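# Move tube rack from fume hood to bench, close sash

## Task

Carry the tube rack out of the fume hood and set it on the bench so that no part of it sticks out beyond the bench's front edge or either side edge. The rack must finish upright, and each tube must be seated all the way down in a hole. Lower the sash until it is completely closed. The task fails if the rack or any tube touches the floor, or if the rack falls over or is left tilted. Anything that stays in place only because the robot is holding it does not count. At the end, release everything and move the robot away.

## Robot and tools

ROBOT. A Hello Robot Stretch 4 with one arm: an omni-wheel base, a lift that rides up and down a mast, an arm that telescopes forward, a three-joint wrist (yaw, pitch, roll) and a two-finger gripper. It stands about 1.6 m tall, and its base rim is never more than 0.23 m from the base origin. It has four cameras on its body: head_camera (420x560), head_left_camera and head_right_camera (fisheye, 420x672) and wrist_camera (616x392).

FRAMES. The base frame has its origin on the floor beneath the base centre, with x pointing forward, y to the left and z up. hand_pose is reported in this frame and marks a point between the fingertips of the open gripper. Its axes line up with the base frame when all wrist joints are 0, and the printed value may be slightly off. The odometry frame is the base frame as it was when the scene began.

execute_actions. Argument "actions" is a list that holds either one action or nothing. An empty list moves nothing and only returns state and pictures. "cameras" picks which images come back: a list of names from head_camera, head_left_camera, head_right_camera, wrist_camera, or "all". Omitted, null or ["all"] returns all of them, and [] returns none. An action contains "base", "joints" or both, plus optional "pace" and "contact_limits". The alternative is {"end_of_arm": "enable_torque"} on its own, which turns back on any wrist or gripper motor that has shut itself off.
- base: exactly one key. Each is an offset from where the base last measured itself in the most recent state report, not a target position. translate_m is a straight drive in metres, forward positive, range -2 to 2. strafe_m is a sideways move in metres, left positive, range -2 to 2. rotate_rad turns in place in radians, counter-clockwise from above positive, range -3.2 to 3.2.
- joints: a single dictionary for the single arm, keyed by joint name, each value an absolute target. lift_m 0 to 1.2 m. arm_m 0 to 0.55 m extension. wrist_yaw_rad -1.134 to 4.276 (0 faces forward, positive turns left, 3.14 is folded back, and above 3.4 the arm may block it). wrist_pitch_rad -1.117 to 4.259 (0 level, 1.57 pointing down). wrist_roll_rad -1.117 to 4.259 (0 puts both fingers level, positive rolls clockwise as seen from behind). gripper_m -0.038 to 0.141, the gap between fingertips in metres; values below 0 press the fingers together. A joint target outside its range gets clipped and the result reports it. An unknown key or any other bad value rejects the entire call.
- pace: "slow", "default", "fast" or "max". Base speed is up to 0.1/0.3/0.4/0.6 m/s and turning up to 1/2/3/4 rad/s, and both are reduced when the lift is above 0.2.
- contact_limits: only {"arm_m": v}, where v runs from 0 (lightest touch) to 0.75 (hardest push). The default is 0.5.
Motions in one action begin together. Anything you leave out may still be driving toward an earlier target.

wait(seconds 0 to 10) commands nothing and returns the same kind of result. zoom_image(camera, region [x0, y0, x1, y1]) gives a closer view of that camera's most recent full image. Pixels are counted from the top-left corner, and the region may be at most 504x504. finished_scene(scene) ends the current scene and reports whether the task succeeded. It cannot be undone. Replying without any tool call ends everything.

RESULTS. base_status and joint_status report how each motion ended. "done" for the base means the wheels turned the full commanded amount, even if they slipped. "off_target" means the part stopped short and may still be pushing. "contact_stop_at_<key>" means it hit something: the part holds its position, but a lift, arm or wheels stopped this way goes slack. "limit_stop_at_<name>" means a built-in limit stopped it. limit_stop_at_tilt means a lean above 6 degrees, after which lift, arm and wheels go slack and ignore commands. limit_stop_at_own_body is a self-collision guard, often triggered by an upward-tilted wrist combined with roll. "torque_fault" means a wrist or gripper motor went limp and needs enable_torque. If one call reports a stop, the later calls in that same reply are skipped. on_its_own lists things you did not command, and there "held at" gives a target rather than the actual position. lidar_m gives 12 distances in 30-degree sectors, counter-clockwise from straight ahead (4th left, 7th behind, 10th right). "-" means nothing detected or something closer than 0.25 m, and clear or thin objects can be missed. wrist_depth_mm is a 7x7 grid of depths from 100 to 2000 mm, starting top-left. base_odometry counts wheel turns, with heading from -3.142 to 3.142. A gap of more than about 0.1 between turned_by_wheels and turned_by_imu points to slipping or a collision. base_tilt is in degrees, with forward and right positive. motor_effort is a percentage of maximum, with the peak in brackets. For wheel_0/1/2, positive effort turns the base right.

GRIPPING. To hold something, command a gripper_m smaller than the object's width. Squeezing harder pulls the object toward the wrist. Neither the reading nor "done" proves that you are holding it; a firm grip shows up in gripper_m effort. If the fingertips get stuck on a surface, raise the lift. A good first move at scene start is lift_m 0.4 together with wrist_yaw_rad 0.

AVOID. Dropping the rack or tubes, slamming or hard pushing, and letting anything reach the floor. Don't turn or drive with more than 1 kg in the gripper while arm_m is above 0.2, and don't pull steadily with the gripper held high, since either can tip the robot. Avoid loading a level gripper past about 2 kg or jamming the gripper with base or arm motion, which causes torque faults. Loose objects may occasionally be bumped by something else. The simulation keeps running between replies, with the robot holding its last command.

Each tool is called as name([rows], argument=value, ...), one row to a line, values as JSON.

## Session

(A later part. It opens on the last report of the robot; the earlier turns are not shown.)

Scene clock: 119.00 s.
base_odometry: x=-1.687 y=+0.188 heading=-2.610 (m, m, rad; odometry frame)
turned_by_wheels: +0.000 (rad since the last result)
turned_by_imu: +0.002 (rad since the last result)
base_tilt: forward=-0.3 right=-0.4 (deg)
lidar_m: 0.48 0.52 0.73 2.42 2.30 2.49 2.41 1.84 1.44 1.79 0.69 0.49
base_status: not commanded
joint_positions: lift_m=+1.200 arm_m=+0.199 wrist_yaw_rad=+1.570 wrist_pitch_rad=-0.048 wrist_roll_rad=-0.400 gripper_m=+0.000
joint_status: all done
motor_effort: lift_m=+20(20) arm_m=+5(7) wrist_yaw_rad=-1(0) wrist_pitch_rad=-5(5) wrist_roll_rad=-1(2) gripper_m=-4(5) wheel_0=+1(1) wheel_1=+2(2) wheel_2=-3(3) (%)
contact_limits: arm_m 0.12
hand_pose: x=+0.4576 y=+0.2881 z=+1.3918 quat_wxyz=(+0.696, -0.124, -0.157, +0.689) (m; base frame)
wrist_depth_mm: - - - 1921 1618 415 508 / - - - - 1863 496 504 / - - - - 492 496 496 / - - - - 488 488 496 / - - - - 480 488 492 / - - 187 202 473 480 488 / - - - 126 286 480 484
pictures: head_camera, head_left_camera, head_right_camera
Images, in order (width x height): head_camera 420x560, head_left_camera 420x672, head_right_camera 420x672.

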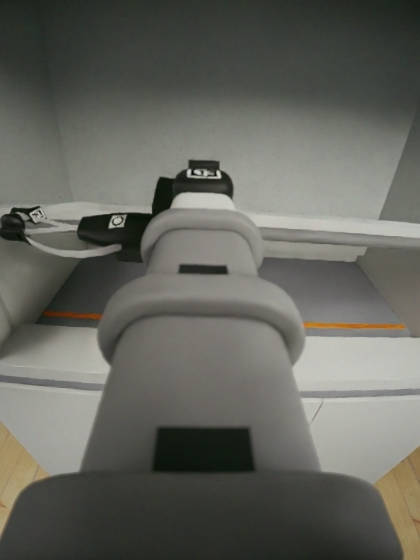

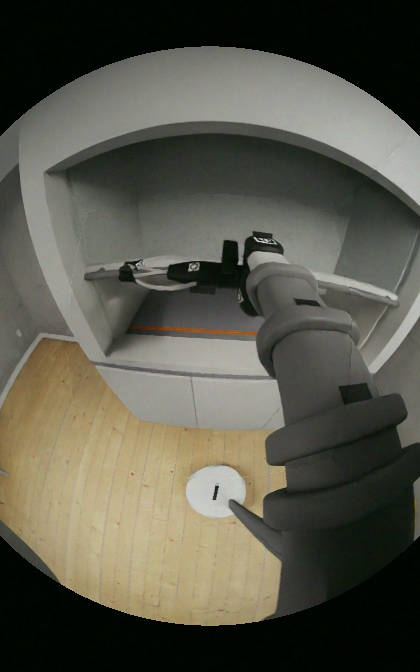

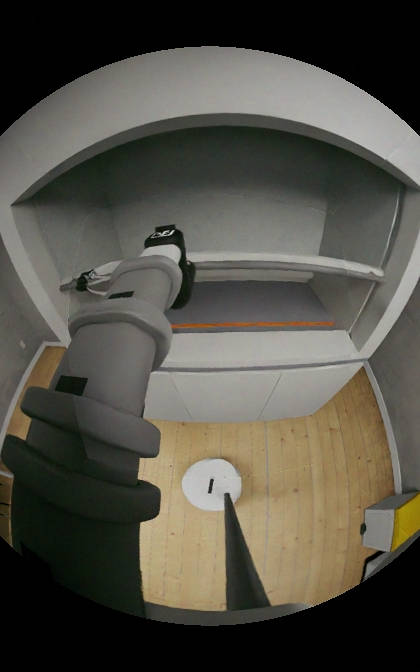

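execute_actions([
  {"joints":{"arm_m":0.42},"contact_limits":{"arm_m":0.12},"pace":"slow"},
], cameras=["head_camera","head_left_camera","head_right_camera"])

Scene clock: 121.97 s.
base_odometry: x=-1.687 y=+0.188 heading=-2.611 (m, m, rad; odometry frame)
turned_by_wheels: -0.001 (rad since the last result)
turned_by_imu: +0.045 (rad since the last result)
base_tilt: forward=-1.3 right=+0.2 (deg)
lidar_m: 0.50 0.53 0.79 2.25 2.33 2.41 2.38 1.73 1.42 1.76 0.69 0.50
base_status: not commanded
joint_positions: lift_m=+1.200 arm_m=+0.354 wrist_yaw_rad=+1.575 wrist_pitch_rad=-0.051 wrist_roll_rad=-0.399 gripper_m=+0.000
joint_status: arm_m contact_stop (moved +0.155 of +0.221)
on_its_own: arm_m is slack since a contact_stop (your +0.420 is given up); wrist_yaw_rad is at rest, and its effort (-14) is outside its rest range (-13 to +13)
motor_effort: lift_m=+14(20) arm_m=+0(20) wrist_yaw_rad=-14(42) wrist_pitch_rad=+7(16) wrist_roll_rad=-3(19) gripper_m=-5(5) wheel_0=+1(1) wheel_1=+1(4) wheel_2=-10(10) (%)
contact_limits: arm_m 0.12
hand_pose: x=+0.6109 y=+0.2885 z=+1.3934 quat_wxyz=(+0.695, -0.122, -0.158, +0.691) (m; base frame)
wrist_depth_mm: - - - 1863 449 484 484 / - - - - 477 473 477 / - - - 466 469 466 469 / - - - 455 462 459 459 / - - - 452 449 452 452 / - - 189 202 442 445 449 / - - 436 128 442 442 442
pictures: head_camera, head_left_camera, head_right_camera
Images, in order (width x height): head_camera 420x560, head_left_camera 420x672, head_right_camera 420x672.

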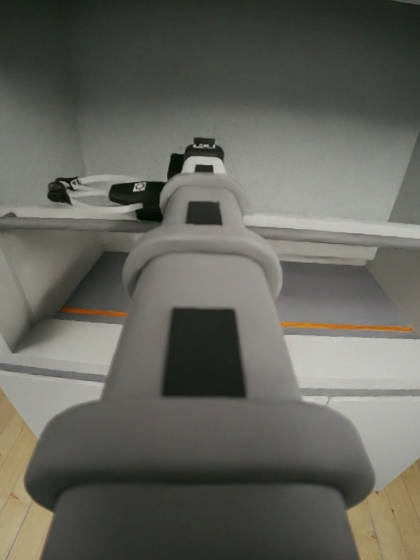

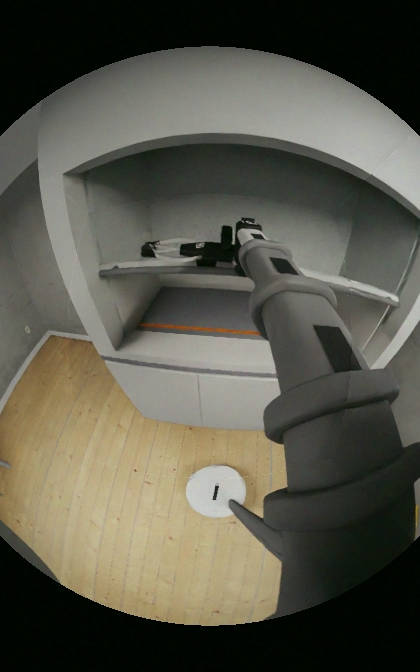

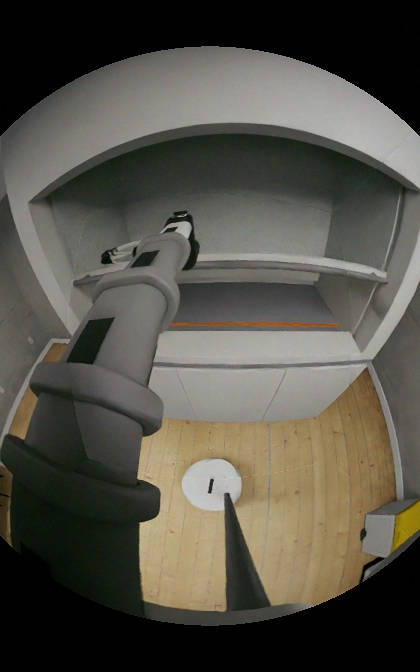

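execute_actions([
  {"joints":{"arm_m":0.335,"wrist_yaw_rad":1.57},"pace":"slow"},
], cameras=["head_camera","head_left_camera","wrist_camera"])

zoom_image(camera="head_left_camera", region=[90,190,300,330])

Scene clock: 123.37 s.
base_odometry: x=-1.687 y=+0.188 heading=-2.611 (m, m, rad; odometry frame)
turned_by_wheels: +0.000 (rad since the last result)
turned_by_imu: -0.009 (rad since the last result)
base_tilt: forward=-0.6 right=-0.2 (deg)
lidar_m: 0.49 0.53 0.75 2.30 2.31 2.45 2.39 1.78 1.45 1.79 0.69 0.50
base_status: not commanded
joint_positions: lift_m=+1.201 arm_m=+0.335 wrist_yaw_rad=+1.576 wrist_pitch_rad=-0.055 wrist_roll_rad=-0.403 gripper_m=+0.000
joint_status: all done
on_its_own: wrist_yaw_rad is at rest, and its effort (-19) is outside its rest range (-13 to +13)
motor_effort: lift_m=+9(14) arm_m=-1(1) wrist_yaw_rad=-19(18) wrist_pitch_rad=+19(19) wrist_roll_rad=+10(9) gripper_m=-6(7) wheel_0=+1(1) wheel_1=+2(2) wheel_2=-10(9) (%)
hand_pose: x=+0.5920 y=+0.2885 z=+1.3949 quat_wxyz=(+0.695, -0.122, -0.161, +0.691) (m; base frame)
wrist_depth_mm: - - - 1921 466 477 480 / - - - - 473 477 477 / - - - 466 466 466 469 / - - - 459 459 462 466 / - - - 449 449 455 455 / - - 189 196 445 445 452 / - - 436 130 436 439 442
pictures: head_camera, head_left_camera, wrist_camera
Images, in order (width x height): head_camera 420x560, head_left_camera 420x672, wrist_camera 616x392.

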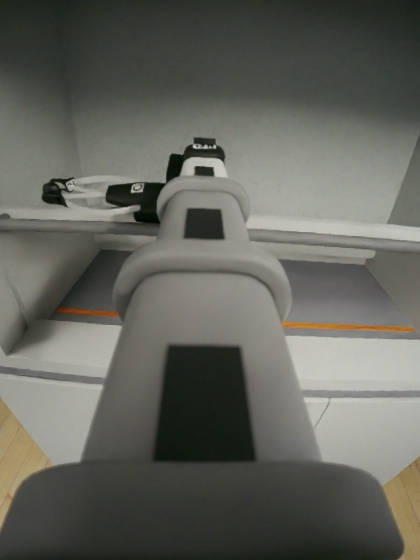

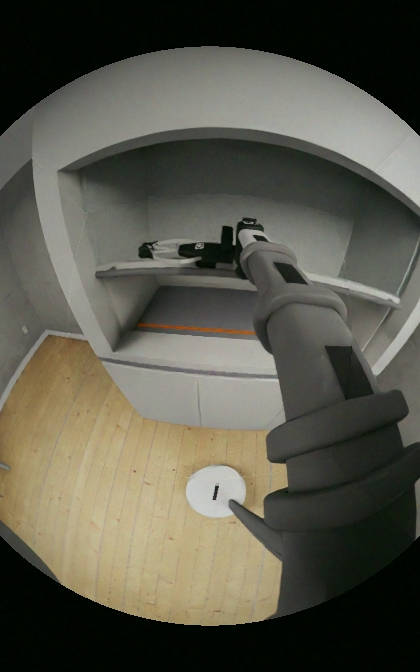

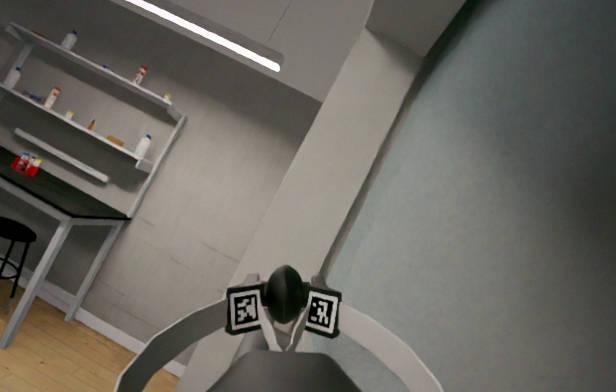

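Region (90, 190, 300, 330) of head_left_camera's 420x672 image, scaled by 2.400, with more detail than that image has.

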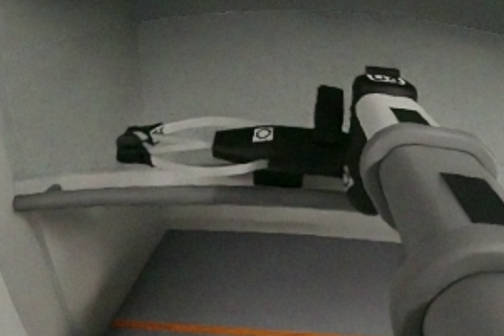

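execute_actions([
  {"joints":{"lift_m":1.182},"pace":"slow"},
], cameras=["head_left_camera"])

Scene clock: 124.43 s.
base_odometry: x=-1.687 y=+0.188 heading=-2.611 (m, m, rad; odometry frame)
turned_by_wheels: +0.000 (rad since the last result)
turned_by_imu: +0.000 (rad since the last result)
base_tilt: forward=-0.7 right=-0.1 (deg)
lidar_m: 0.49 0.53 0.75 2.27 2.31 2.44 2.39 1.79 1.45 1.79 0.69 0.51
base_status: not commanded
joint_positions: lift_m=+1.192 arm_m=+0.335 wrist_yaw_rad=+1.578 wrist_pitch_rad=-0.051 wrist_roll_rad=-0.401 gripper_m=+0.000
joint_status: lift_m contact_stop (moved -0.009 of -0.019)
on_its_own: lift_m is slack since a contact_stop (your +1.182 is given up); wrist_yaw_rad is at rest, and its effort (-24) is outside its rest range (-13 to +13)
motor_effort: lift_m=+18(23) arm_m=+1(1) wrist_yaw_rad=-24(24) wrist_pitch_rad=+7(27) wrist_roll_rad=+5(10) gripper_m=-7(7) wheel_0=+1(1) wheel_1=+1(2) wheel_2=-9(10) (%)
hand_pose: x=+0.5912 y=+0.2887 z=+1.3851 quat_wxyz=(+0.694, -0.123, -0.159, +0.692) (m; base frame)
wrist_depth_mm: - - - 1921 477 477 477 / - - - - 473 469 473 / - - - 462 462 462 466 / - - - 459 459 455 462 / - - - 452 452 452 452 / - - 189 196 445 449 445 / - - 436 130 439 439 445
pictures: head_left_camera
Images, in order (width x height): head_left_camera 420x672.

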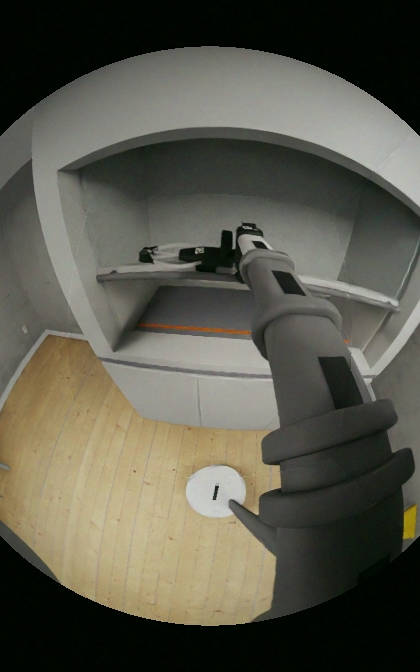

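execute_actions([
  {"joints":{"lift_m":1.175,"wrist_yaw_rad":1.61},"pace":"slow"},
], cameras=[])

execute_actions([
  {"joints":{"lift_m":1.155},"pace":"slow"},
], cameras=["head_left_camera"])

Scene clock: 125.63 s.
base_odometry: x=-1.687 y=+0.188 heading=-2.611 (m, m, rad; odometry frame)
turned_by_wheels: +0.000 (rad since the last result)
turned_by_imu: -0.005 (rad since the last result)
base_tilt: forward=-0.7 right=-0.2 (deg)
lidar_m: 0.48 0.53 0.76 2.28 2.31 2.44 2.39 1.80 1.44 1.77 0.68 0.50
base_status: not commanded
joint_positions: lift_m=+1.182 arm_m=+0.335 wrist_yaw_rad=+1.616 wrist_pitch_rad=-0.052 wrist_roll_rad=-0.398 gripper_m=+0.000
joint_status: lift_m contact_stop (moved -0.010 of -0.017); the others done
on_its_own: lift_m is slack since a contact_stop (your +1.175 is given up)
motor_effort: lift_m=+17(20) arm_m=+1(1) wrist_yaw_rad=-7(21) wrist_pitch_rad=+5(30) wrist_roll_rad=-4(6) gripper_m=-3(7) wheel_0=+1(1) wheel_1=+1(1) wheel_2=-9(9) (%)
hand_pose: x=+0.5802 y=+0.2917 z=+1.3756 quat_wxyz=(+0.681, -0.118, -0.160, +0.705) (m; base frame)
wrist_depth_mm: - - - 1983 477 477 469 / - - - - 469 469 469 / - - - - 466 459 459 / - - - 459 459 455 452 / - - - 452 445 445 442 / - - 187 202 442 442 439 / - - 439 125 433 433 430
pictures: none
No camera images: the call's "cameras" was empty. Leave "cameras" out to get every camera's image.

not run: a stop came earlier in this reply.

execute_actions([
  {"joints":{"lift_m":1.15}},
], cameras=["head_left_camera"])

Scene clock: 126.77 s.
base_odometry: x=-1.687 y=+0.188 heading=-2.611 (m, m, rad; odometry frame)
turned_by_wheels: +0.000 (rad since the last result)
turned_by_imu: +0.001 (rad since the last result)
base_tilt: forward=-0.7 right=-0.4 (deg)
lidar_m: 0.49 0.53 0.76 2.26 2.31 2.45 2.39 1.81 1.43 1.79 0.65 0.51
base_status: not commanded
joint_positions: lift_m=+1.166 arm_m=+0.335 wrist_yaw_rad=+1.617 wrist_pitch_rad=-0.049 wrist_roll_rad=-0.397 gripper_m=+0.000
joint_status: lift_m contact_stop (moved -0.016 of -0.032)
on_its_own: lift_m is slack since a contact_stop (your +1.150 is given up)
motor_effort: lift_m=+18(18) arm_m=+2(2) wrist_yaw_rad=-11(11) wrist_pitch_rad=-2(41) wrist_roll_rad=-9(9) gripper_m=-4(6) wheel_0=+1(1) wheel_1=+1(1) wheel_2=-8(9) (%)
hand_pose: x=+0.5796 y=+0.2919 z=+1.3585 quat_wxyz=(+0.680, -0.119, -0.159, +0.705) (m; base frame)
wrist_depth_mm: - - - - 473 473 473 / - - - - 469 462 462 / - - - - 466 455 455 / - - - 459 455 449 452 / - - - 452 445 445 445 / - - 186 202 439 439 436 / - - 439 125 430 433 430
pictures: head_left_camera
Images, in order (width x height): head_left_camera 420x672.

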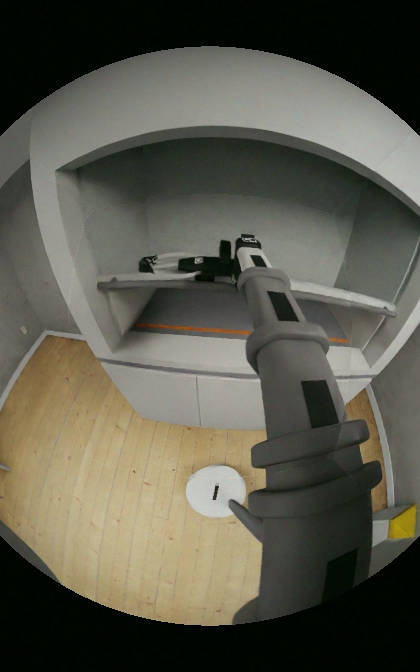

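execute_actions([
  {"joints":{"lift_m":1.152}},
], cameras=[])

execute_actions([
  {"joints":{"lift_m":1.138}},
], cameras=[])

execute_actions([
  {"joints":{"lift_m":1.124}},
], cameras=[])

execute_actions([
  {"joints":{"lift_m":1.11}},
], cameras=["head_left_camera"])

Scene clock: 127.93 s.
base_odometry: x=-1.687 y=+0.188 heading=-2.611 (m, m, rad; odometry frame)
turned_by_wheels: +0.000 (rad since the last result)
turned_by_imu: +0.000 (rad since the last result)
base_tilt: forward=-0.5 right=-0.3 (deg)
lidar_m: 0.49 0.53 0.75 2.29 2.32 2.45 2.40 1.81 1.42 1.78 0.66 0.51
base_status: not commanded
joint_positions: lift_m=+1.153 arm_m=+0.335 wrist_yaw_rad=+1.615 wrist_pitch_rad=-0.055 wrist_roll_rad=-0.400 gripper_m=+0.000
joint_status: all done
motor_effort: lift_m=+8(15) arm_m=+2(2) wrist_yaw_rad=-7(11) wrist_pitch_rad=+17(24) wrist_roll_rad=+1(10) gripper_m=-4(6) wheel_0=+2(1) wheel_1=+1(1) wheel_2=-8(8) (%)
hand_pose: x=+0.5801 y=+0.2917 z=+1.3470 quat_wxyz=(+0.681, -0.118, -0.162, +0.704) (m; base frame)
wrist_depth_mm: - - - - 477 480 477 / - - - - 473 462 466 / - - - - 466 462 459 / - - - 459 462 455 455 / - - - 452 445 445 449 / - - 187 202 442 442 436 / - - 433 126 430 433 436
pictures: none
No camera images: the call's "cameras" was empty. Leave "cameras" out to get every camera's image.

Scene clock: 128.73 s.
base_odometry: x=-1.687 y=+0.188 heading=-2.611 (m, m, rad; odometry frame)
turned_by_wheels: +0.000 (rad since the last result)
turned_by_imu: +0.000 (rad since the last result)
base_tilt: forward=-0.6 right=-0.2 (deg)
lidar_m: 0.50 0.54 0.75 2.27 2.31 2.45 2.39 1.79 1.44 1.79 0.69 0.51
base_status: not commanded
joint_positions: lift_m=+1.144 arm_m=+0.335 wrist_yaw_rad=+1.616 wrist_pitch_rad=-0.051 wrist_roll_rad=-0.398 gripper_m=+0.000
joint_status: lift_m contact_stop (moved -0.009 of -0.015)
on_its_own: lift_m is slack since a contact_stop (your +1.138 is given up)
motor_effort: lift_m=+18(18) arm_m=+2(2) wrist_yaw_rad=-8(9) wrist_pitch_rad=+4(33) wrist_roll_rad=-6(6) gripper_m=-6(5) wheel_0=+1(1) wheel_1=+1(1) wheel_2=-8(8) (%)
hand_pose: x=+0.5798 y=+0.2918 z=+1.3371 quat_wxyz=(+0.681, -0.118, -0.160, +0.705) (m; base frame)
wrist_depth_mm: - - - - 473 473 473 / - - - - 469 466 469 / - - - - 466 462 459 / - - - 459 455 452 455 / - - - 445 445 445 445 / - - 186 202 442 436 439 / - - 439 126 433 436 433
pictures: none
No camera images: the call's "cameras" was empty. Leave "cameras" out to get every camera's image.

not run: a stop came earlier in this reply.

not run: a stop came earlier in this reply.

execute_actions([
  {"joints":{"lift_m":1.10},"pace":"fast"},
], cameras=[])

Scene clock: 129.73 s.
base_odometry: x=-1.687 y=+0.188 heading=-2.610 (m, m, rad; odometry frame)
turned_by_wheels: +0.000 (rad since the last result)
turned_by_imu: +0.000 (rad since the last result)
base_tilt: forward=-0.7 right=-0.2 (deg)
lidar_m: 0.48 0.53 0.76 2.28 2.31 2.46 2.40 1.79 1.44 1.79 0.69 0.51
base_status: not commanded
joint_positions: lift_m=+1.124 arm_m=+0.334 wrist_yaw_rad=+1.618 wrist_pitch_rad=-0.047 wrist_roll_rad=-0.395 gripper_m=+0.000
joint_status: lift_m contact_stop (moved -0.020 of -0.044)
on_its_own: lift_m is slack since a contact_stop (your +1.100 is given up); wrist_yaw_rad is at rest, and its effort (-14) is outside its rest range (-13 to +13)
motor_effort: lift_m=+18(18) arm_m=+3(3) wrist_yaw_rad=-14(15) wrist_pitch_rad=-10(45) wrist_roll_rad=-12(12) gripper_m=-4(5) wheel_0=+1(1) wheel_1=+1(2) wheel_2=-8(8) (%)
hand_pose: x=+0.5791 y=+0.2920 z=+1.3161 quat_wxyz=(+0.680, -0.119, -0.158, +0.706) (m; base frame)
wrist_depth_mm: - - - - 473 469 466 / - - - - 469 462 462 / - - - - 466 455 455 / - - - 455 452 452 449 / - - - 452 449 445 442 / - - 187 202 439 436 436 / - - 439 125 430 433 430
pictures: none
No camera images: the call's "cameras" was empty. Leave "cameras" out to get every camera's image.

execute_actions([
  {"joints":{"lift_m":1.08},"pace":"fast"},
], cameras=["head_left_camera"])

Scene clock: 130.90 s.
base_odometry: x=-1.687 y=+0.188 heading=-2.611 (m, m, rad; odometry frame)
turned_by_wheels: +0.000 (rad since the last result)
turned_by_imu: +0.001 (rad since the last result)
base_tilt: forward=-0.5 right=-0.4 (deg)
lidar_m: 0.48 0.53 0.76 2.27 2.28 2.45 2.38 1.79 1.42 1.78 0.67 0.50
base_status: not commanded
joint_positions: lift_m=+1.100 arm_m=+0.334 wrist_yaw_rad=+1.618 wrist_pitch_rad=-0.047 wrist_roll_rad=-0.395 gripper_m=+0.000
joint_status: lift_m contact_stop (moved -0.024 of -0.044)
on_its_own: lift_m is slack since a contact_stop (your +1.080 is given up); wrist_yaw_rad is at rest, and its effort (-15) is outside its rest range (-13 to +13)
motor_effort: lift_m=+18(17) arm_m=+3(3) wrist_yaw_rad=-15(15) wrist_pitch_rad=-8(47) wrist_roll_rad=-13(13) gripper_m=-5(4) wheel_0=+1(1) wheel_1=+2(1) wheel_2=-8(8) (%)
hand_pose: x=+0.5791 y=+0.2920 z=+1.2922 quat_wxyz=(+0.680, -0.119, -0.158, +0.706) (m; base frame)
wrist_depth_mm: - - - - 473 469 469 / - - - - 469 462 459 / - - - - 462 455 455 / - - - 459 452 449 449 / - - - 452 445 442 442 / - - 186 202 436 439 436 / - - 439 125 430 433 433
pictures: head_left_camera
Images, in order (width x height): head_left_camera 420x672.

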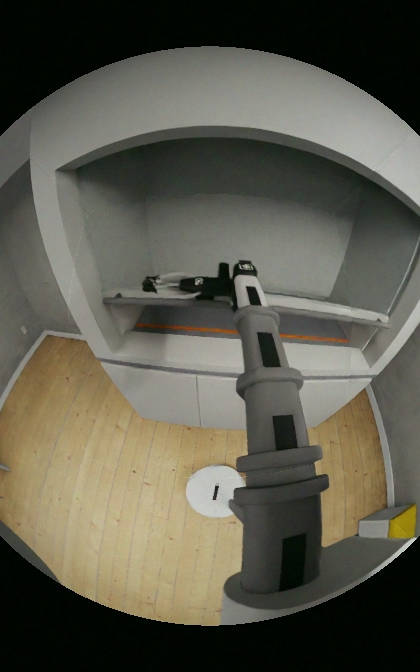

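Working.

execute_actions([
  {"joints":{"lift_m":1.055},"pace":"fast"},
], cameras=[])

Scene clock: 131.90 s.
base_odometry: x=-1.687 y=+0.188 heading=-2.611 (m, m, rad; odometry frame)
turned_by_wheels: +0.000 (rad since the last result)
turned_by_imu: +0.000 (rad since the last result)
base_tilt: forward=-0.6 right=-0.3 (deg)
lidar_m: 0.47 0.54 0.78 2.29 2.33 2.45 2.39 1.79 1.44 1.78 0.67 0.50
base_status: not commanded
joint_positions: lift_m=+1.076 arm_m=+0.334 wrist_yaw_rad=+1.618 wrist_pitch_rad=-0.047 wrist_roll_rad=-0.395 gripper_m=+0.000
joint_status: lift_m contact_stop (moved -0.024 of -0.045)
on_its_own: lift_m is slack since a contact_stop (your +1.055 is given up); wrist_yaw_rad is at rest, and its effort (-15) is outside its rest range (-13 to +13)
motor_effort: lift_m=+18(21) arm_m=+3(3) wrist_yaw_rad=-15(16) wrist_pitch_rad=-9(46) wrist_roll_rad=-13(14) gripper_m=-6(4) wheel_0=+2(1) wheel_1=+1(1) wheel_2=-8(8) (%)
hand_pose: x=+0.5790 y=+0.2920 z=+1.2680 quat_wxyz=(+0.680, -0.119, -0.158, +0.706) (m; base frame)
wrist_depth_mm: - - - - 477 469 469 / - - - - 469 462 459 / - - - - 459 455 455 / - - - 455 455 452 452 / - - - 445 445 445 442 / - - 187 202 439 436 436 / 1863 - 439 125 433 430 430
pictures: none
No camera images: the call's "cameras" was empty. Leave "cameras" out to get every camera's image.

execute_actions([
  {"joints":{"lift_m":1.03},"pace":"fast"},
], cameras=[])

Scene clock: 133.03 s.
base_odometry: x=-1.687 y=+0.188 heading=-2.611 (m, m, rad; odometry frame)
turned_by_wheels: +0.000 (rad since the last result)
turned_by_imu: +0.001 (rad since the last result)
base_tilt: forward=-0.6 right=-0.4 (deg)
lidar_m: 0.49 0.52 0.76 2.28 2.29 2.45 2.39 1.79 1.45 1.77 0.67 0.50
base_status: not commanded
joint_positions: lift_m=+1.052 arm_m=+0.334 wrist_yaw_rad=+1.618 wrist_pitch_rad=-0.047 wrist_roll_rad=-0.395 gripper_m=+0.000
joint_status: lift_m contact_stop (moved -0.024 of -0.046)
on_its_own: lift_m is slack since a contact_stop (your +1.030 is given up); wrist_yaw_rad is at rest, and its effort (-15) is outside its rest range (-13 to +13)
motor_effort: lift_m=+18(21) arm_m=+3(3) wrist_yaw_rad=-15(16) wrist_pitch_rad=-8(46) wrist_roll_rad=-12(14) gripper_m=-6(6) wheel_0=+1(1) wheel_1=+1(1) wheel_2=-8(8) (%)
hand_pose: x=+0.5790 y=+0.2920 z=+1.2438 quat_wxyz=(+0.680, -0.119, -0.158, +0.706) (m; base frame)
wrist_depth_mm: - - - - 477 469 466 / - - - - 469 459 459 / - - - - 466 455 455 / - - - 455 452 452 449 / - - - 449 449 442 442 / - - 187 202 442 439 436 / 1863 - 439 125 430 433 433
pictures: none
No camera images: the call's "cameras" was empty. Leave "cameras" out to get every camera's image.

execute_actions([
  {"joints":{"lift_m":1.005},"pace":"fast"},
], cameras=[])

Scene clock: 138.43 s.
base_odometry: x=-1.687 y=+0.188 heading=-2.611 (m, m, rad; odometry frame)
turned_by_wheels: +0.000 (rad since the last result)
turned_by_imu: +0.002 (rad since the last result)
base_tilt: forward=-0.6 right=-0.2 (deg)
lidar_m: 0.48 0.53 0.77 2.26 2.30 2.46 2.39 1.79 1.45 1.79 0.68 0.50
base_status: not commanded
joint_positions: lift_m=+1.028 arm_m=+0.334 wrist_yaw_rad=+1.618 wrist_pitch_rad=-0.047 wrist_roll_rad=-0.395 gripper_m=+0.000
joint_status: lift_m contact_stop (moved -0.024 of -0.047)
on_its_own: lift_m is slack since a contact_stop (your +1.005 is given up); wrist_yaw_rad is at rest, and its effort (-16) is outside its rest range (-13 to +13); wrist_roll_rad is at rest, and its effort (-14) is outside its rest range (-13 to +13)
motor_effort: lift_m=+18(18) arm_m=+3(4) wrist_yaw_rad=-16(16) wrist_pitch_rad=-7(49) wrist_roll_rad=-14(15) gripper_m=-7(6) wheel_0=+1(1) wheel_1=+1(2) wheel_2=-9(9) (%)
hand_pose: x=+0.5789 y=+0.2920 z=+1.2194 quat_wxyz=(+0.680, -0.119, -0.158, +0.706) (m; base frame)
wrist_depth_mm: - - - - 473 469 466 / - - - - 469 462 466 / - - - - 466 455 455 / - - - 455 455 452 449 / - - - 452 445 445 442 / - - 187 202 439 436 433 / 1808 - 439 125 427 433 430
pictures: none
No camera images: the call's "cameras" was empty. Leave "cameras" out to get every camera's image.

execute_actions([
  {"joints":{"lift_m":0.98},"pace":"fast"},
], cameras=[])

Scene clock: 139.47 s.
base_odometry: x=-1.687 y=+0.188 heading=-2.611 (m, m, rad; odometry frame)
turned_by_wheels: +0.000 (rad since the last result)
turned_by_imu: +0.001 (rad since the last result)
base_tilt: forward=-0.6 right=-0.2 (deg)
lidar_m: 0.49 0.54 0.77 2.28 2.32 2.46 2.40 1.76 1.43 1.80 0.69 0.52
base_status: not commanded
joint_positions: lift_m=+1.003 arm_m=+0.334 wrist_yaw_rad=+1.618 wrist_pitch_rad=-0.047 wrist_roll_rad=-0.395 gripper_m=+0.000
joint_status: lift_m contact_stop (moved -0.024 of -0.048)
on_its_own: lift_m is slack since a contact_stop (your +0.980 is given up); wrist_yaw_rad is at rest, and its effort (-15) is outside its rest range (-13 to +13); wrist_roll_rad is at rest, and its effort (-14) is outside its rest range (-13 to +13)
motor_effort: lift_m=+18(15) arm_m=+3(4) wrist_yaw_rad=-15(17) wrist_pitch_rad=-7(47) wrist_roll_rad=-14(13) gripper_m=-6(5) wheel_0=+1(1) wheel_1=+2(1) wheel_2=-9(9) (%)
hand_pose: x=+0.5789 y=+0.2920 z=+1.1951 quat_wxyz=(+0.680, -0.119, -0.158, +0.706) (m; base frame)
wrist_depth_mm: - - - - 480 466 466 / - - - - 469 462 462 / - - - - 462 455 455 / - - - 455 455 452 445 / - - - 449 442 445 439 / - - 187 202 439 436 436 / 1756 1921 439 126 430 436 430
pictures: none
No camera images: the call's "cameras" was empty. Leave "cameras" out to get every camera's image.

execute_actions([
  {"joints":{"lift_m":0.955},"pace":"fast"},
], cameras=[])

Scene clock: 140.47 s.
base_odometry: x=-1.687 y=+0.188 heading=-2.611 (m, m, rad; odometry frame)
turned_by_wheels: +0.000 (rad since the last result)
turned_by_imu: +0.000 (rad since the last result)
base_tilt: forward=-0.7 right=-0.3 (deg)
lidar_m: 0.49 0.53 0.78 2.27 2.30 2.46 2.39 1.79 1.44 1.79 0.69 0.49
base_status: not commanded
joint_positions: lift_m=+0.979 arm_m=+0.334 wrist_yaw_rad=+1.619 wrist_pitch_rad=-0.047 wrist_roll_rad=-0.395 gripper_m=+0.000
joint_status: lift_m contact_stop (moved -0.024 of -0.048)
on_its_own: lift_m is slack since a contact_stop (your +0.955 is given up); wrist_yaw_rad is at rest, and its effort (-17) is outside its rest range (-13 to +13); wrist_roll_rad is at rest, and its effort (-14) is outside its rest range (-13 to +13)
motor_effort: lift_m=+18(22) arm_m=+4(4) wrist_yaw_rad=-17(17) wrist_pitch_rad=-7(49) wrist_roll_rad=-14(14) gripper_m=-6(5) wheel_0=+1(1) wheel_1=+2(2) wheel_2=-9(9) (%)
hand_pose: x=+0.5788 y=+0.2920 z=+1.1706 quat_wxyz=(+0.680, -0.119, -0.158, +0.706) (m; base frame)
wrist_depth_mm: - - - - 477 469 473 / - - - - 466 466 462 / - - - - 462 452 455 / - - - 459 455 445 449 / - - - 455 445 442 445 / - - 187 202 439 436 436 / 1708 1921 436 126 430 430 430
pictures: none
No camera images: the call's "cameras" was empty. Leave "cameras" out to get every camera's image.

execute_actions([
  {"joints":{"lift_m":0.93},"pace":"fast"},
], cameras=["head_left_camera","head_right_camera"])

Scene clock: 141.50 s.
base_odometry: x=-1.687 y=+0.188 heading=-2.611 (m, m, rad; odometry frame)
turned_by_wheels: +0.000 (rad since the last result)
turned_by_imu: +0.001 (rad since the last result)
base_tilt: forward=-0.6 right=-0.2 (deg)
lidar_m: 0.49 0.50 0.77 2.26 2.31 2.45 2.39 1.80 1.43 1.80 0.67 0.52
base_status: not commanded
joint_positions: lift_m=+0.954 arm_m=+0.334 wrist_yaw_rad=+1.619 wrist_pitch_rad=-0.047 wrist_roll_rad=-0.395 gripper_m=+0.000
joint_status: lift_m contact_stop (moved -0.025 of -0.049)
on_its_own: lift_m is slack since a contact_stop (your +0.930 is given up); wrist_yaw_rad is at rest, and its effort (-17) is outside its rest range (-13 to +13); wrist_roll_rad is at rest, and its effort (-15) is outside its rest range (-13 to +13)
motor_effort: lift_m=+18(23) arm_m=+4(4) wrist_yaw_rad=-17(17) wrist_pitch_rad=-8(47) wrist_roll_rad=-15(14) gripper_m=-6(6) wheel_0=+1(2) wheel_1=+2(2) wheel_2=-9(9) (%)
hand_pose: x=+0.5787 y=+0.2920 z=+1.1461 quat_wxyz=(+0.680, -0.119, -0.158, +0.706) (m; base frame)
wrist_depth_mm: - - - - 469 469 469 / - - - - 466 466 459 / - - - - 462 455 452 / - - - 459 452 449 449 / - - - 449 445 442 442 / - - 187 202 436 436 436 / 1756 1808 439 126 430 433 430
pictures: head_left_camera, head_right_camera
Images, in order (width x height): head_left_camera 420x672, head_right_camera 420x672.

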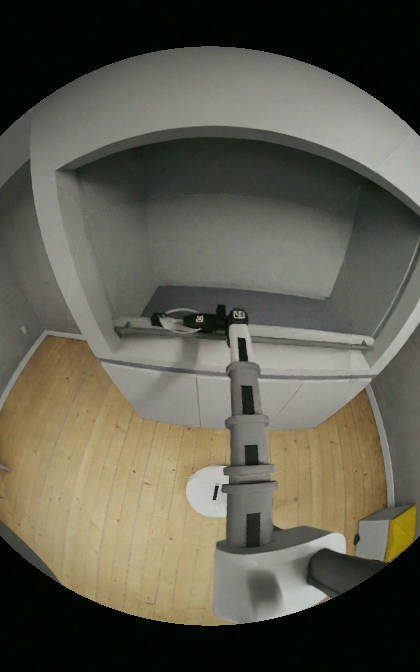

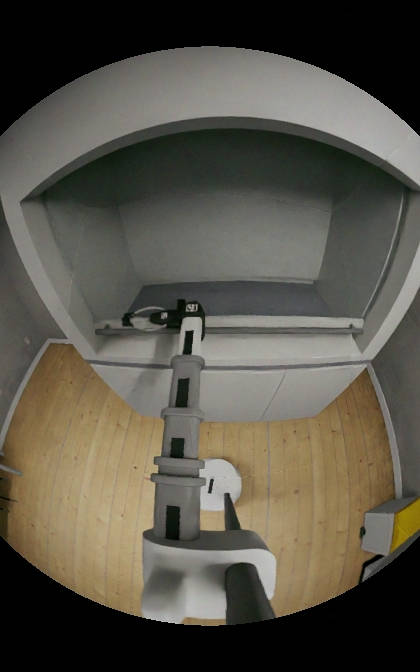

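execute_actions([
  {"joints":{"lift_m":0.93}},
], cameras=[])

Scene clock: 142.67 s.
base_odometry: x=-1.687 y=+0.188 heading=-2.611 (m, m, rad; odometry frame)
turned_by_wheels: +0.000 (rad since the last result)
turned_by_imu: +0.000 (rad since the last result)
base_tilt: forward=-0.7 right=-0.3 (deg)
lidar_m: 0.47 0.51 0.77 2.29 2.29 2.45 2.39 1.79 1.44 1.79 0.67 0.51
base_status: not commanded
joint_positions: lift_m=+0.937 arm_m=+0.334 wrist_yaw_rad=+1.617 wrist_pitch_rad=-0.051 wrist_roll_rad=-0.397 gripper_m=+0.000
joint_status: lift_m contact_stop (moved -0.018 of -0.024)
on_its_own: lift_m is slack since a contact_stop (your +0.930 is given up)
motor_effort: lift_m=+18(19) arm_m=+4(4) wrist_yaw_rad=-12(17) wrist_pitch_rad=+5(32) wrist_roll_rad=-7(15) gripper_m=-5(5) wheel_0=+1(1) wheel_1=+2(1) wheel_2=-9(9) (%)
hand_pose: x=+0.5792 y=+0.2919 z=+1.1296 quat_wxyz=(+0.680, -0.118, -0.160, +0.705) (m; base frame)
wrist_depth_mm: - - - - 477 469 469 / - - - - 469 466 462 / - - - - 462 459 459 / - - - 459 455 452 452 / - - - 449 445 442 445 / - - 187 202 436 439 436 / 1708 1808 436 125 430 430 430
pictures: none
No camera images: the call's "cameras" was empty. Leave "cameras" out to get every camera's image.

execute_actions([
  {"joints":{"lift_m":0.91}},
], cameras=["head_left_camera"])

Scene clock: 143.70 s.
base_odometry: x=-1.687 y=+0.188 heading=-2.611 (m, m, rad; odometry frame)
turned_by_wheels: +0.000 (rad since the last result)
turned_by_imu: +0.001 (rad since the last result)
base_tilt: forward=-0.7 right=-0.3 (deg)
lidar_m: 0.48 0.53 0.77 2.26 2.32 2.43 2.38 1.77 1.44 1.78 0.67 0.51
base_status: not commanded
joint_positions: lift_m=+0.921 arm_m=+0.334 wrist_yaw_rad=+1.618 wrist_pitch_rad=-0.050 wrist_roll_rad=-0.397 gripper_m=+0.000
joint_status: lift_m contact_stop (moved -0.015 of -0.027)
on_its_own: lift_m is slack since a contact_stop (your +0.910 is given up)
motor_effort: lift_m=+18(20) arm_m=+4(4) wrist_yaw_rad=-13(14) wrist_pitch_rad=+2(37) wrist_roll_rad=-8(9) gripper_m=-6(5) wheel_0=+1(1) wheel_1=+1(2) wheel_2=-9(9) (%)
hand_pose: x=+0.5791 y=+0.2919 z=+1.1141 quat_wxyz=(+0.680, -0.118, -0.159, +0.706) (m; base frame)
wrist_depth_mm: - - - - 477 473 469 / - - - - 477 466 466 / - - - - 462 459 452 / - - - 455 459 452 449 / - - - 452 445 445 445 / - - 187 202 436 436 436 / 1708 1808 415 126 427 433 430
pictures: head_left_camera
Images, in order (width x height): head_left_camera 420x672.

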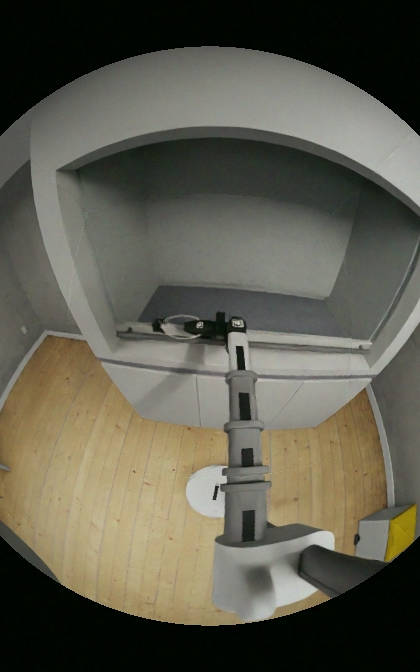

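execute_actions([
  {"joints":{"lift_m":0.895}},
], cameras=["head_left_camera"])

Scene clock: 144.73 s.
base_odometry: x=-1.687 y=+0.188 heading=-2.611 (m, m, rad; odometry frame)
turned_by_wheels: +0.000 (rad since the last result)
turned_by_imu: +0.001 (rad since the last result)
base_tilt: forward=-0.6 right=-0.2 (deg)
lidar_m: 0.49 0.53 0.77 2.30 2.34 2.47 2.38 1.80 1.43 1.79 0.70 0.50
base_status: not commanded
joint_positions: lift_m=+0.906 arm_m=+0.334 wrist_yaw_rad=+1.617 wrist_pitch_rad=-0.051 wrist_roll_rad=-0.397 gripper_m=+0.000
joint_status: lift_m contact_stop (moved -0.015 of -0.026)
on_its_own: lift_m is slack since a contact_stop (your +0.895 is given up)
motor_effort: lift_m=+18(16) arm_m=+4(4) wrist_yaw_rad=-13(14) wrist_pitch_rad=+4(34) wrist_roll_rad=-7(10) gripper_m=-6(5) wheel_0=+1(1) wheel_1=+2(2) wheel_2=-9(9) (%)
hand_pose: x=+0.5791 y=+0.2919 z=+1.0993 quat_wxyz=(+0.680, -0.118, -0.160, +0.705) (m; base frame)
wrist_depth_mm: - - - - 477 473 469 / - - - - 469 462 462 / - - - - 466 459 455 / - - - 455 455 452 449 / - - - 449 445 442 445 / - - 187 202 439 439 439 / 1756 1808 373 126 430 433 433
pictures: head_left_camera
Images, in order (width x height): head_left_camera 420x672.

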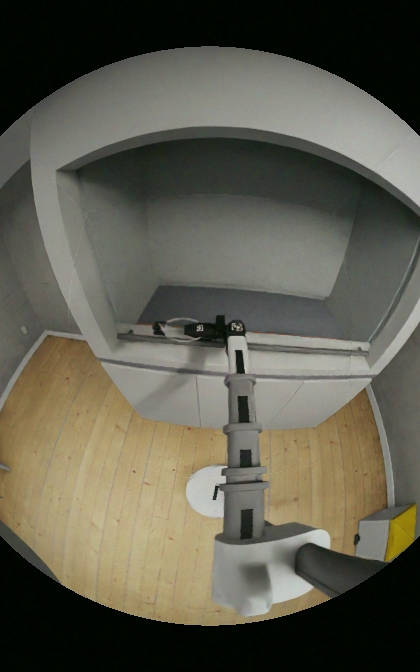

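execute_actions([
  {"joints":{"lift_m":0.88}},
], cameras=[])

Scene clock: 145.77 s.
base_odometry: x=-1.687 y=+0.188 heading=-2.611 (m, m, rad; odometry frame)
turned_by_wheels: +0.000 (rad since the last result)
turned_by_imu: +0.001 (rad since the last result)
base_tilt: forward=-0.7 right=-0.2 (deg)
lidar_m: 0.49 0.54 0.75 2.26 2.31 2.46 2.39 1.78 1.44 1.79 0.68 0.52
base_status: not commanded
joint_positions: lift_m=+0.891 arm_m=+0.334 wrist_yaw_rad=+1.618 wrist_pitch_rad=-0.050 wrist_roll_rad=-0.397 gripper_m=+0.000
joint_status: lift_m contact_stop (moved -0.015 of -0.026)
on_its_own: lift_m is slack since a contact_stop (your +0.880 is given up); wrist_yaw_rad is at rest, and its effort (-14) is outside its rest range (-13 to +13)
motor_effort: lift_m=+18(13) arm_m=+4(4) wrist_yaw_rad=-14(14) wrist_pitch_rad=+2(36) wrist_roll_rad=-9(9) gripper_m=-6(5) wheel_0=+1(1) wheel_1=+1(1) wheel_2=-9(9) (%)
hand_pose: x=+0.5791 y=+0.2919 z=+1.0841 quat_wxyz=(+0.680, -0.118, -0.160, +0.706) (m; base frame)
wrist_depth_mm: - - - - 477 473 469 / - - - - 473 462 466 / - - - - 466 455 459 / - - - 455 455 452 449 / - - - 449 445 442 442 / - - 186 202 436 439 439 / 1708 1756 325 126 430 433 430
pictures: none
No camera images: the call's "cameras" was empty. Leave "cameras" out to get every camera's image.

execute_actions([
  {"joints":{"lift_m":0.865}},
], cameras=[])

Scene clock: 147.83 s.
base_odometry: x=-1.687 y=+0.188 heading=-2.611 (m, m, rad; odometry frame)
turned_by_wheels: +0.000 (rad since the last result)
turned_by_imu: +0.001 (rad since the last result)
base_tilt: forward=-0.7 right=-0.1 (deg)
lidar_m: 0.49 0.53 0.76 2.30 2.32 2.45 2.39 1.80 1.45 1.79 0.68 0.51
base_status: not commanded
joint_positions: lift_m=+0.876 arm_m=+0.334 wrist_yaw_rad=+1.618 wrist_pitch_rad=-0.051 wrist_roll_rad=-0.397 gripper_m=+0.000
joint_status: lift_m contact_stop (moved -0.015 of -0.026)
on_its_own: lift_m is slack since a contact_stop (your +0.865 is given up)
motor_effort: lift_m=+18(13) arm_m=+4(4) wrist_yaw_rad=-13(14) wrist_pitch_rad=+3(37) wrist_roll_rad=-8(10) gripper_m=-6(5) wheel_0=+1(1) wheel_1=+2(2) wheel_2=-9(9) (%)
hand_pose: x=+0.5791 y=+0.2919 z=+1.0692 quat_wxyz=(+0.680, -0.118, -0.160, +0.706) (m; base frame)
wrist_depth_mm: - - - - 477 473 469 / - - - - 466 466 462 / - - - - 462 459 455 / - - - 455 455 449 452 / - - - 449 445 445 445 / - - 187 202 439 433 439 / 1661 1708 294 126 430 433 427
pictures: none
No camera images: the call's "cameras" was empty. Leave "cameras" out to get every camera's image.

Still moving the full 15 mm.

execute_actions([
  {"joints":{"lift_m":0.85}},
], cameras=["head_left_camera","head_right_camera"])

Scene clock: 148.73 s.
base_odometry: x=-1.687 y=+0.188 heading=-2.611 (m, m, rad; odometry frame)
turned_by_wheels: +0.000 (rad since the last result)
turned_by_imu: +0.000 (rad since the last result)
base_tilt: forward=-0.8 right=-0.1 (deg)
lidar_m: 0.49 0.52 0.77 2.27 2.33 2.45 2.39 1.80 1.45 1.78 0.66 0.50
base_status: not commanded
joint_positions: lift_m=+0.865 arm_m=+0.334 wrist_yaw_rad=+1.616 wrist_pitch_rad=-0.055 wrist_roll_rad=-0.400 gripper_m=+0.000
joint_status: lift_m contact_stop (moved -0.012 of -0.026)
on_its_own: lift_m is slack since a contact_stop (your +0.850 is given up)
motor_effort: lift_m=+13(18) arm_m=+4(4) wrist_yaw_rad=-9(14) wrist_pitch_rad=+16(36) wrist_roll_rad=+1(10) gripper_m=-5(5) wheel_0=+1(1) wheel_1=+2(2) wheel_2=-9(9) (%)
hand_pose: x=+0.5795 y=+0.2917 z=+1.0587 quat_wxyz=(+0.681, -0.118, -0.162, +0.704) (m; base frame)
wrist_depth_mm: - - - - 480 477 473 / - - - - 473 466 466 / - - - - 466 459 462 / - - - 462 459 452 452 / - - - 452 445 445 445 / - - 187 202 439 439 436 / 1618 1708 283 126 427 433 433
pictures: head_left_camera, head_right_camera
Images, in order (width x height): head_left_camera 420x672, head_right_camera 420x672.

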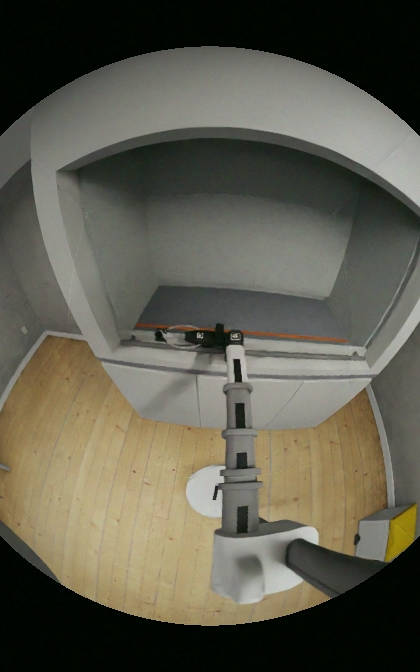

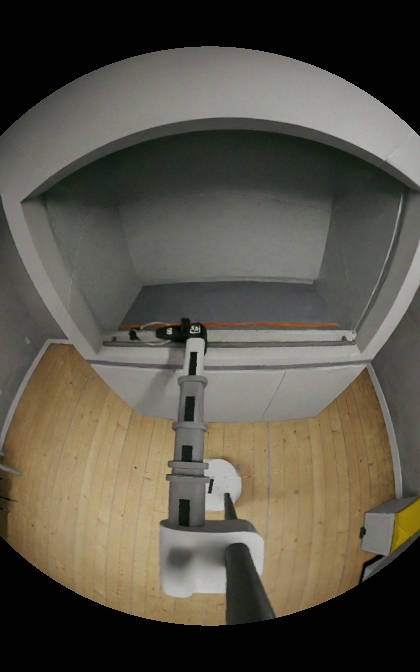

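execute_actions([
  {"joints":{"lift_m":0.855}},
], cameras=[])

Scene clock: 149.70 s.
base_odometry: x=-1.687 y=+0.188 heading=-2.611 (m, m, rad; odometry frame)
turned_by_wheels: +0.000 (rad since the last result)
turned_by_imu: +0.000 (rad since the last result)
base_tilt: forward=-0.8 right=-0.2 (deg)
lidar_m: 0.49 0.52 0.77 2.26 2.33 2.45 2.38 1.77 1.44 1.78 0.66 0.51
base_status: not commanded
joint_positions: lift_m=+0.864 arm_m=+0.334 wrist_yaw_rad=+1.616 wrist_pitch_rad=-0.056 wrist_roll_rad=-0.400 gripper_m=+0.000
joint_status: lift_m contact_stop (moved +0.000 of -0.010)
on_its_own: lift_m is slack since a contact_stop (your +0.855 is given up)
motor_effort: lift_m=+12(18) arm_m=+4(4) wrist_yaw_rad=-8(10) wrist_pitch_rad=+17(31) wrist_roll_rad=+2(5) gripper_m=-5(6) wheel_0=+1(1) wheel_1=+2(1) wheel_2=-9(9) (%)
hand_pose: x=+0.5796 y=+0.2917 z=+1.0584 quat_wxyz=(+0.681, -0.118, -0.162, +0.704) (m; base frame)
wrist_depth_mm: - - - - 477 469 477 / - - - - 473 473 466 / - - - - 466 459 459 / - - - 462 459 449 452 / - - - 452 449 449 449 / - - 187 202 439 442 439 / 1661 1708 282 125 427 433 436
pictures: none
No camera images: the call's "cameras" was empty. Leave "cameras" out to get every camera's image.

Bottomed out. Withdraw.

execute_actions([
  {"joints":{"lift_m":0.91},"pace":"slow"},
], cameras=[])

execute_actions([
  {"joints":{"arm_m":0.0},"contact_limits":{"arm_m":0.2}},
], cameras=[])

execute_actions([
  {"base":{"translate_m":-0.4},"joints":{"wrist_yaw_rad":0.0,"wrist_roll_rad":0.0,"wrist_pitch_rad":0.1,"lift_m":0.85}},
])

Scene clock: 151.17 s.
base_odometry: x=-1.687 y=+0.188 heading=-2.610 (m, m, rad; odometry frame)
turned_by_wheels: +0.001 (rad since the last result)
turned_by_imu: +0.016 (rad since the last result)
base_tilt: forward=-0.3 right=-0.4 (deg)
lidar_m: 0.49 0.54 0.77 2.26 2.31 2.44 2.38 1.79 1.44 1.80 0.69 0.51
base_status: not commanded
joint_positions: lift_m=+0.910 arm_m=+0.334 wrist_yaw_rad=+1.622 wrist_pitch_rad=-0.045 wrist_roll_rad=-0.395 gripper_m=+0.000
joint_status: all done
on_its_own: wrist_yaw_rad is at rest, and its effort (-26) is outside its rest range (-13 to +13); wrist_roll_rad is at rest, and its effort (-15) is outside its rest range (-13 to +13)
motor_effort: lift_m=+24(22) arm_m=+7(7) wrist_yaw_rad=-26(32) wrist_pitch_rad=-12(19) wrist_roll_rad=-15(24) gripper_m=-5(6) wheel_0=+8(8) wheel_1=+5(6) wheel_2=-10(11) (%)
hand_pose: x=+0.5774 y=+0.2923 z=+1.1008 quat_wxyz=(+0.679, -0.119, -0.157, +0.708) (m; base frame)
wrist_depth_mm: - - - - 452 442 442 / - - - - 445 436 433 / - - - - 442 433 430 / - - - 439 433 427 424 / - - - 433 421 418 415 / - - 187 202 413 413 410 / 1618 1808 373 126 410 407 404
pictures: none
No camera images: the call's "cameras" was empty. Leave "cameras" out to get every camera's image.

Scene clock: 153.27 s.
base_odometry: x=-1.687 y=+0.188 heading=-2.610 (m, m, rad; odometry frame)
turned_by_wheels: -0.001 (rad since the last result)
turned_by_imu: +0.000 (rad since the last result)
base_tilt: forward=-0.2 right=-0.4 (deg)
lidar_m: 0.49 0.54 0.80 2.26 2.29 2.43 2.40 1.80 1.44 1.80 0.67 0.50
base_status: not commanded
joint_positions: lift_m=+0.910 arm_m=+0.001 wrist_yaw_rad=+1.613 wrist_pitch_rad=-0.047 wrist_roll_rad=-0.400 gripper_m=+0.000
joint_status: all done
motor_effort: lift_m=+20(24) arm_m=-5(4) wrist_yaw_rad=-1(25) wrist_pitch_rad=-5(13) wrist_roll_rad=+0(15) gripper_m=-7(5) wheel_0=+1(8) wheel_1=+2(4) wheel_2=-6(10) (%)
contact_limits: arm_m 0.2
hand_pose: x=+0.2470 y=+0.2916 z=+1.1017 quat_wxyz=(+0.681, -0.121, -0.159, +0.704) (m; base frame)
wrist_depth_mm: - - - - - 1756 1537 / - - - - - - 1756 / - - - - - - 539 / - - - - - - 477 / - - - - - - 452 / - - 187 202 - 535 439 / 1661 1756 - 126 - 477 436
pictures: none
No camera images: the call's "cameras" was empty. Leave "cameras" out to get every camera's image.

Scene clock: 156.10 s.
base_odometry: x=-1.342 y=+0.391 heading=-2.611 (m, m, rad; odometry frame)
turned_by_wheels: +0.000 (rad since the last result)
turned_by_imu: +0.000 (rad since the last result)
base_tilt: forward=-0.2 right=-0.5 (deg)
lidar_m: 0.90 0.96 2.75 2.22 2.34 2.04 1.99 1.72 1.31 1.30 1.20 0.92
base_status: done
joint_positions: lift_m=+0.850 arm_m=+0.001 wrist_yaw_rad=+0.000 wrist_pitch_rad=+0.102 wrist_roll_rad=-0.001 gripper_m=+0.000
joint_status: all done
motor_effort: lift_m=+17(21) arm_m=-5(5) wrist_yaw_rad=-1(5) wrist_pitch_rad=-5(4) wrist_roll_rad=+2(4) gripper_m=-4(5) wheel_0=-3(10) wheel_1=-3(8) wheel_2=+3(10) (%)
hand_pose: x=+0.4588 y=-0.0873 z=+0.9990 quat_wxyz=(+0.999, +0.000, +0.051, +0.000) (m; base frame)
wrist_depth_mm: 798 1118 1255 1255 1229 1205 891 / 820 1182 1281 1229 1255 1229 891 / 831 1205 1281 1281 1255 1255 891 / 707 715 723 750 1281 1118 831 / 683 683 676 668 676 676 668 / 699 691 189 203 676 683 676 / 707 707 699 125 691 683 683
pictures: head_camera, head_left_camera, head_right_camera, wrist_camera
Images, in order (width x height): head_camera 420x560, head_left_camera 420x672, head_right_camera 420x672, wrist_camera 616x392.

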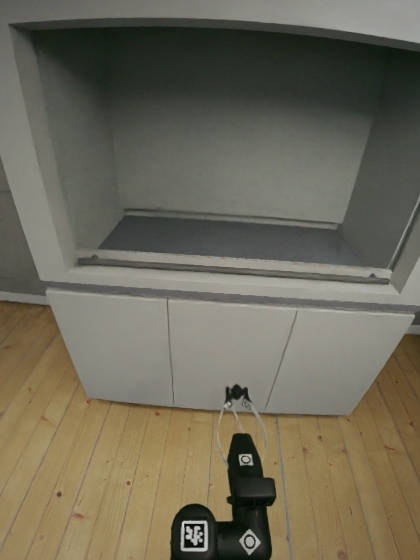

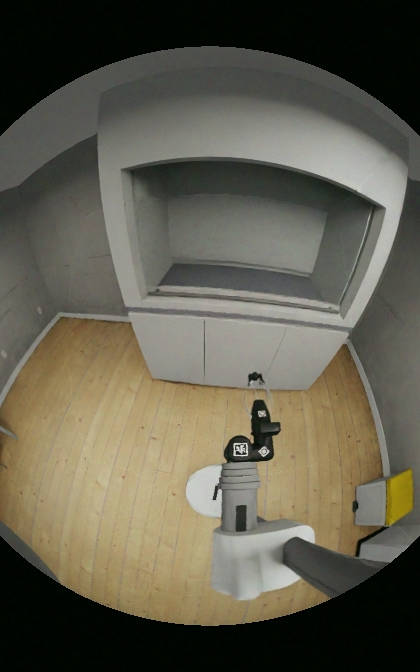

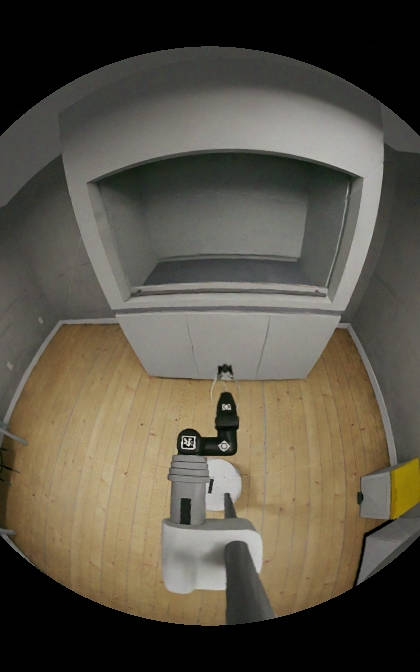

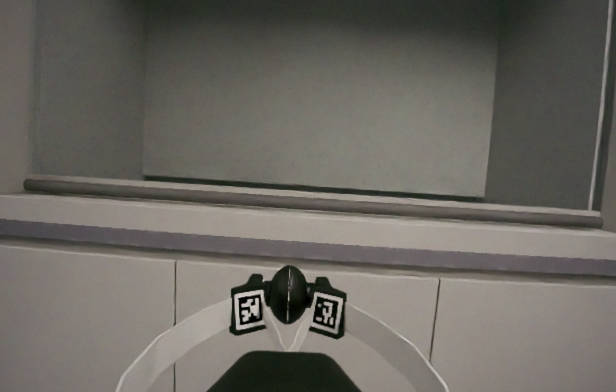

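zoom_image(camera="wrist_camera", region=[0,150,308,260])

zoom_image(camera="wrist_camera", region=[308,170,616,280])

Region (0, 150, 308, 260) of wrist_camera's 616x392 image, scaled by 1.636; it fills the top 180 rows of this view, and the rest is white.

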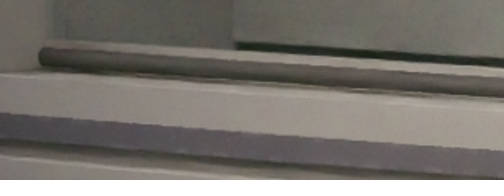

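Region (308, 170, 616, 280) of wrist_camera's 616x392 image, scaled by 1.636; it fills the top 180 rows of this view, and the rest is white.

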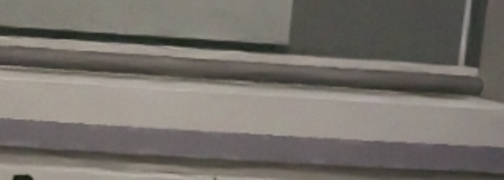

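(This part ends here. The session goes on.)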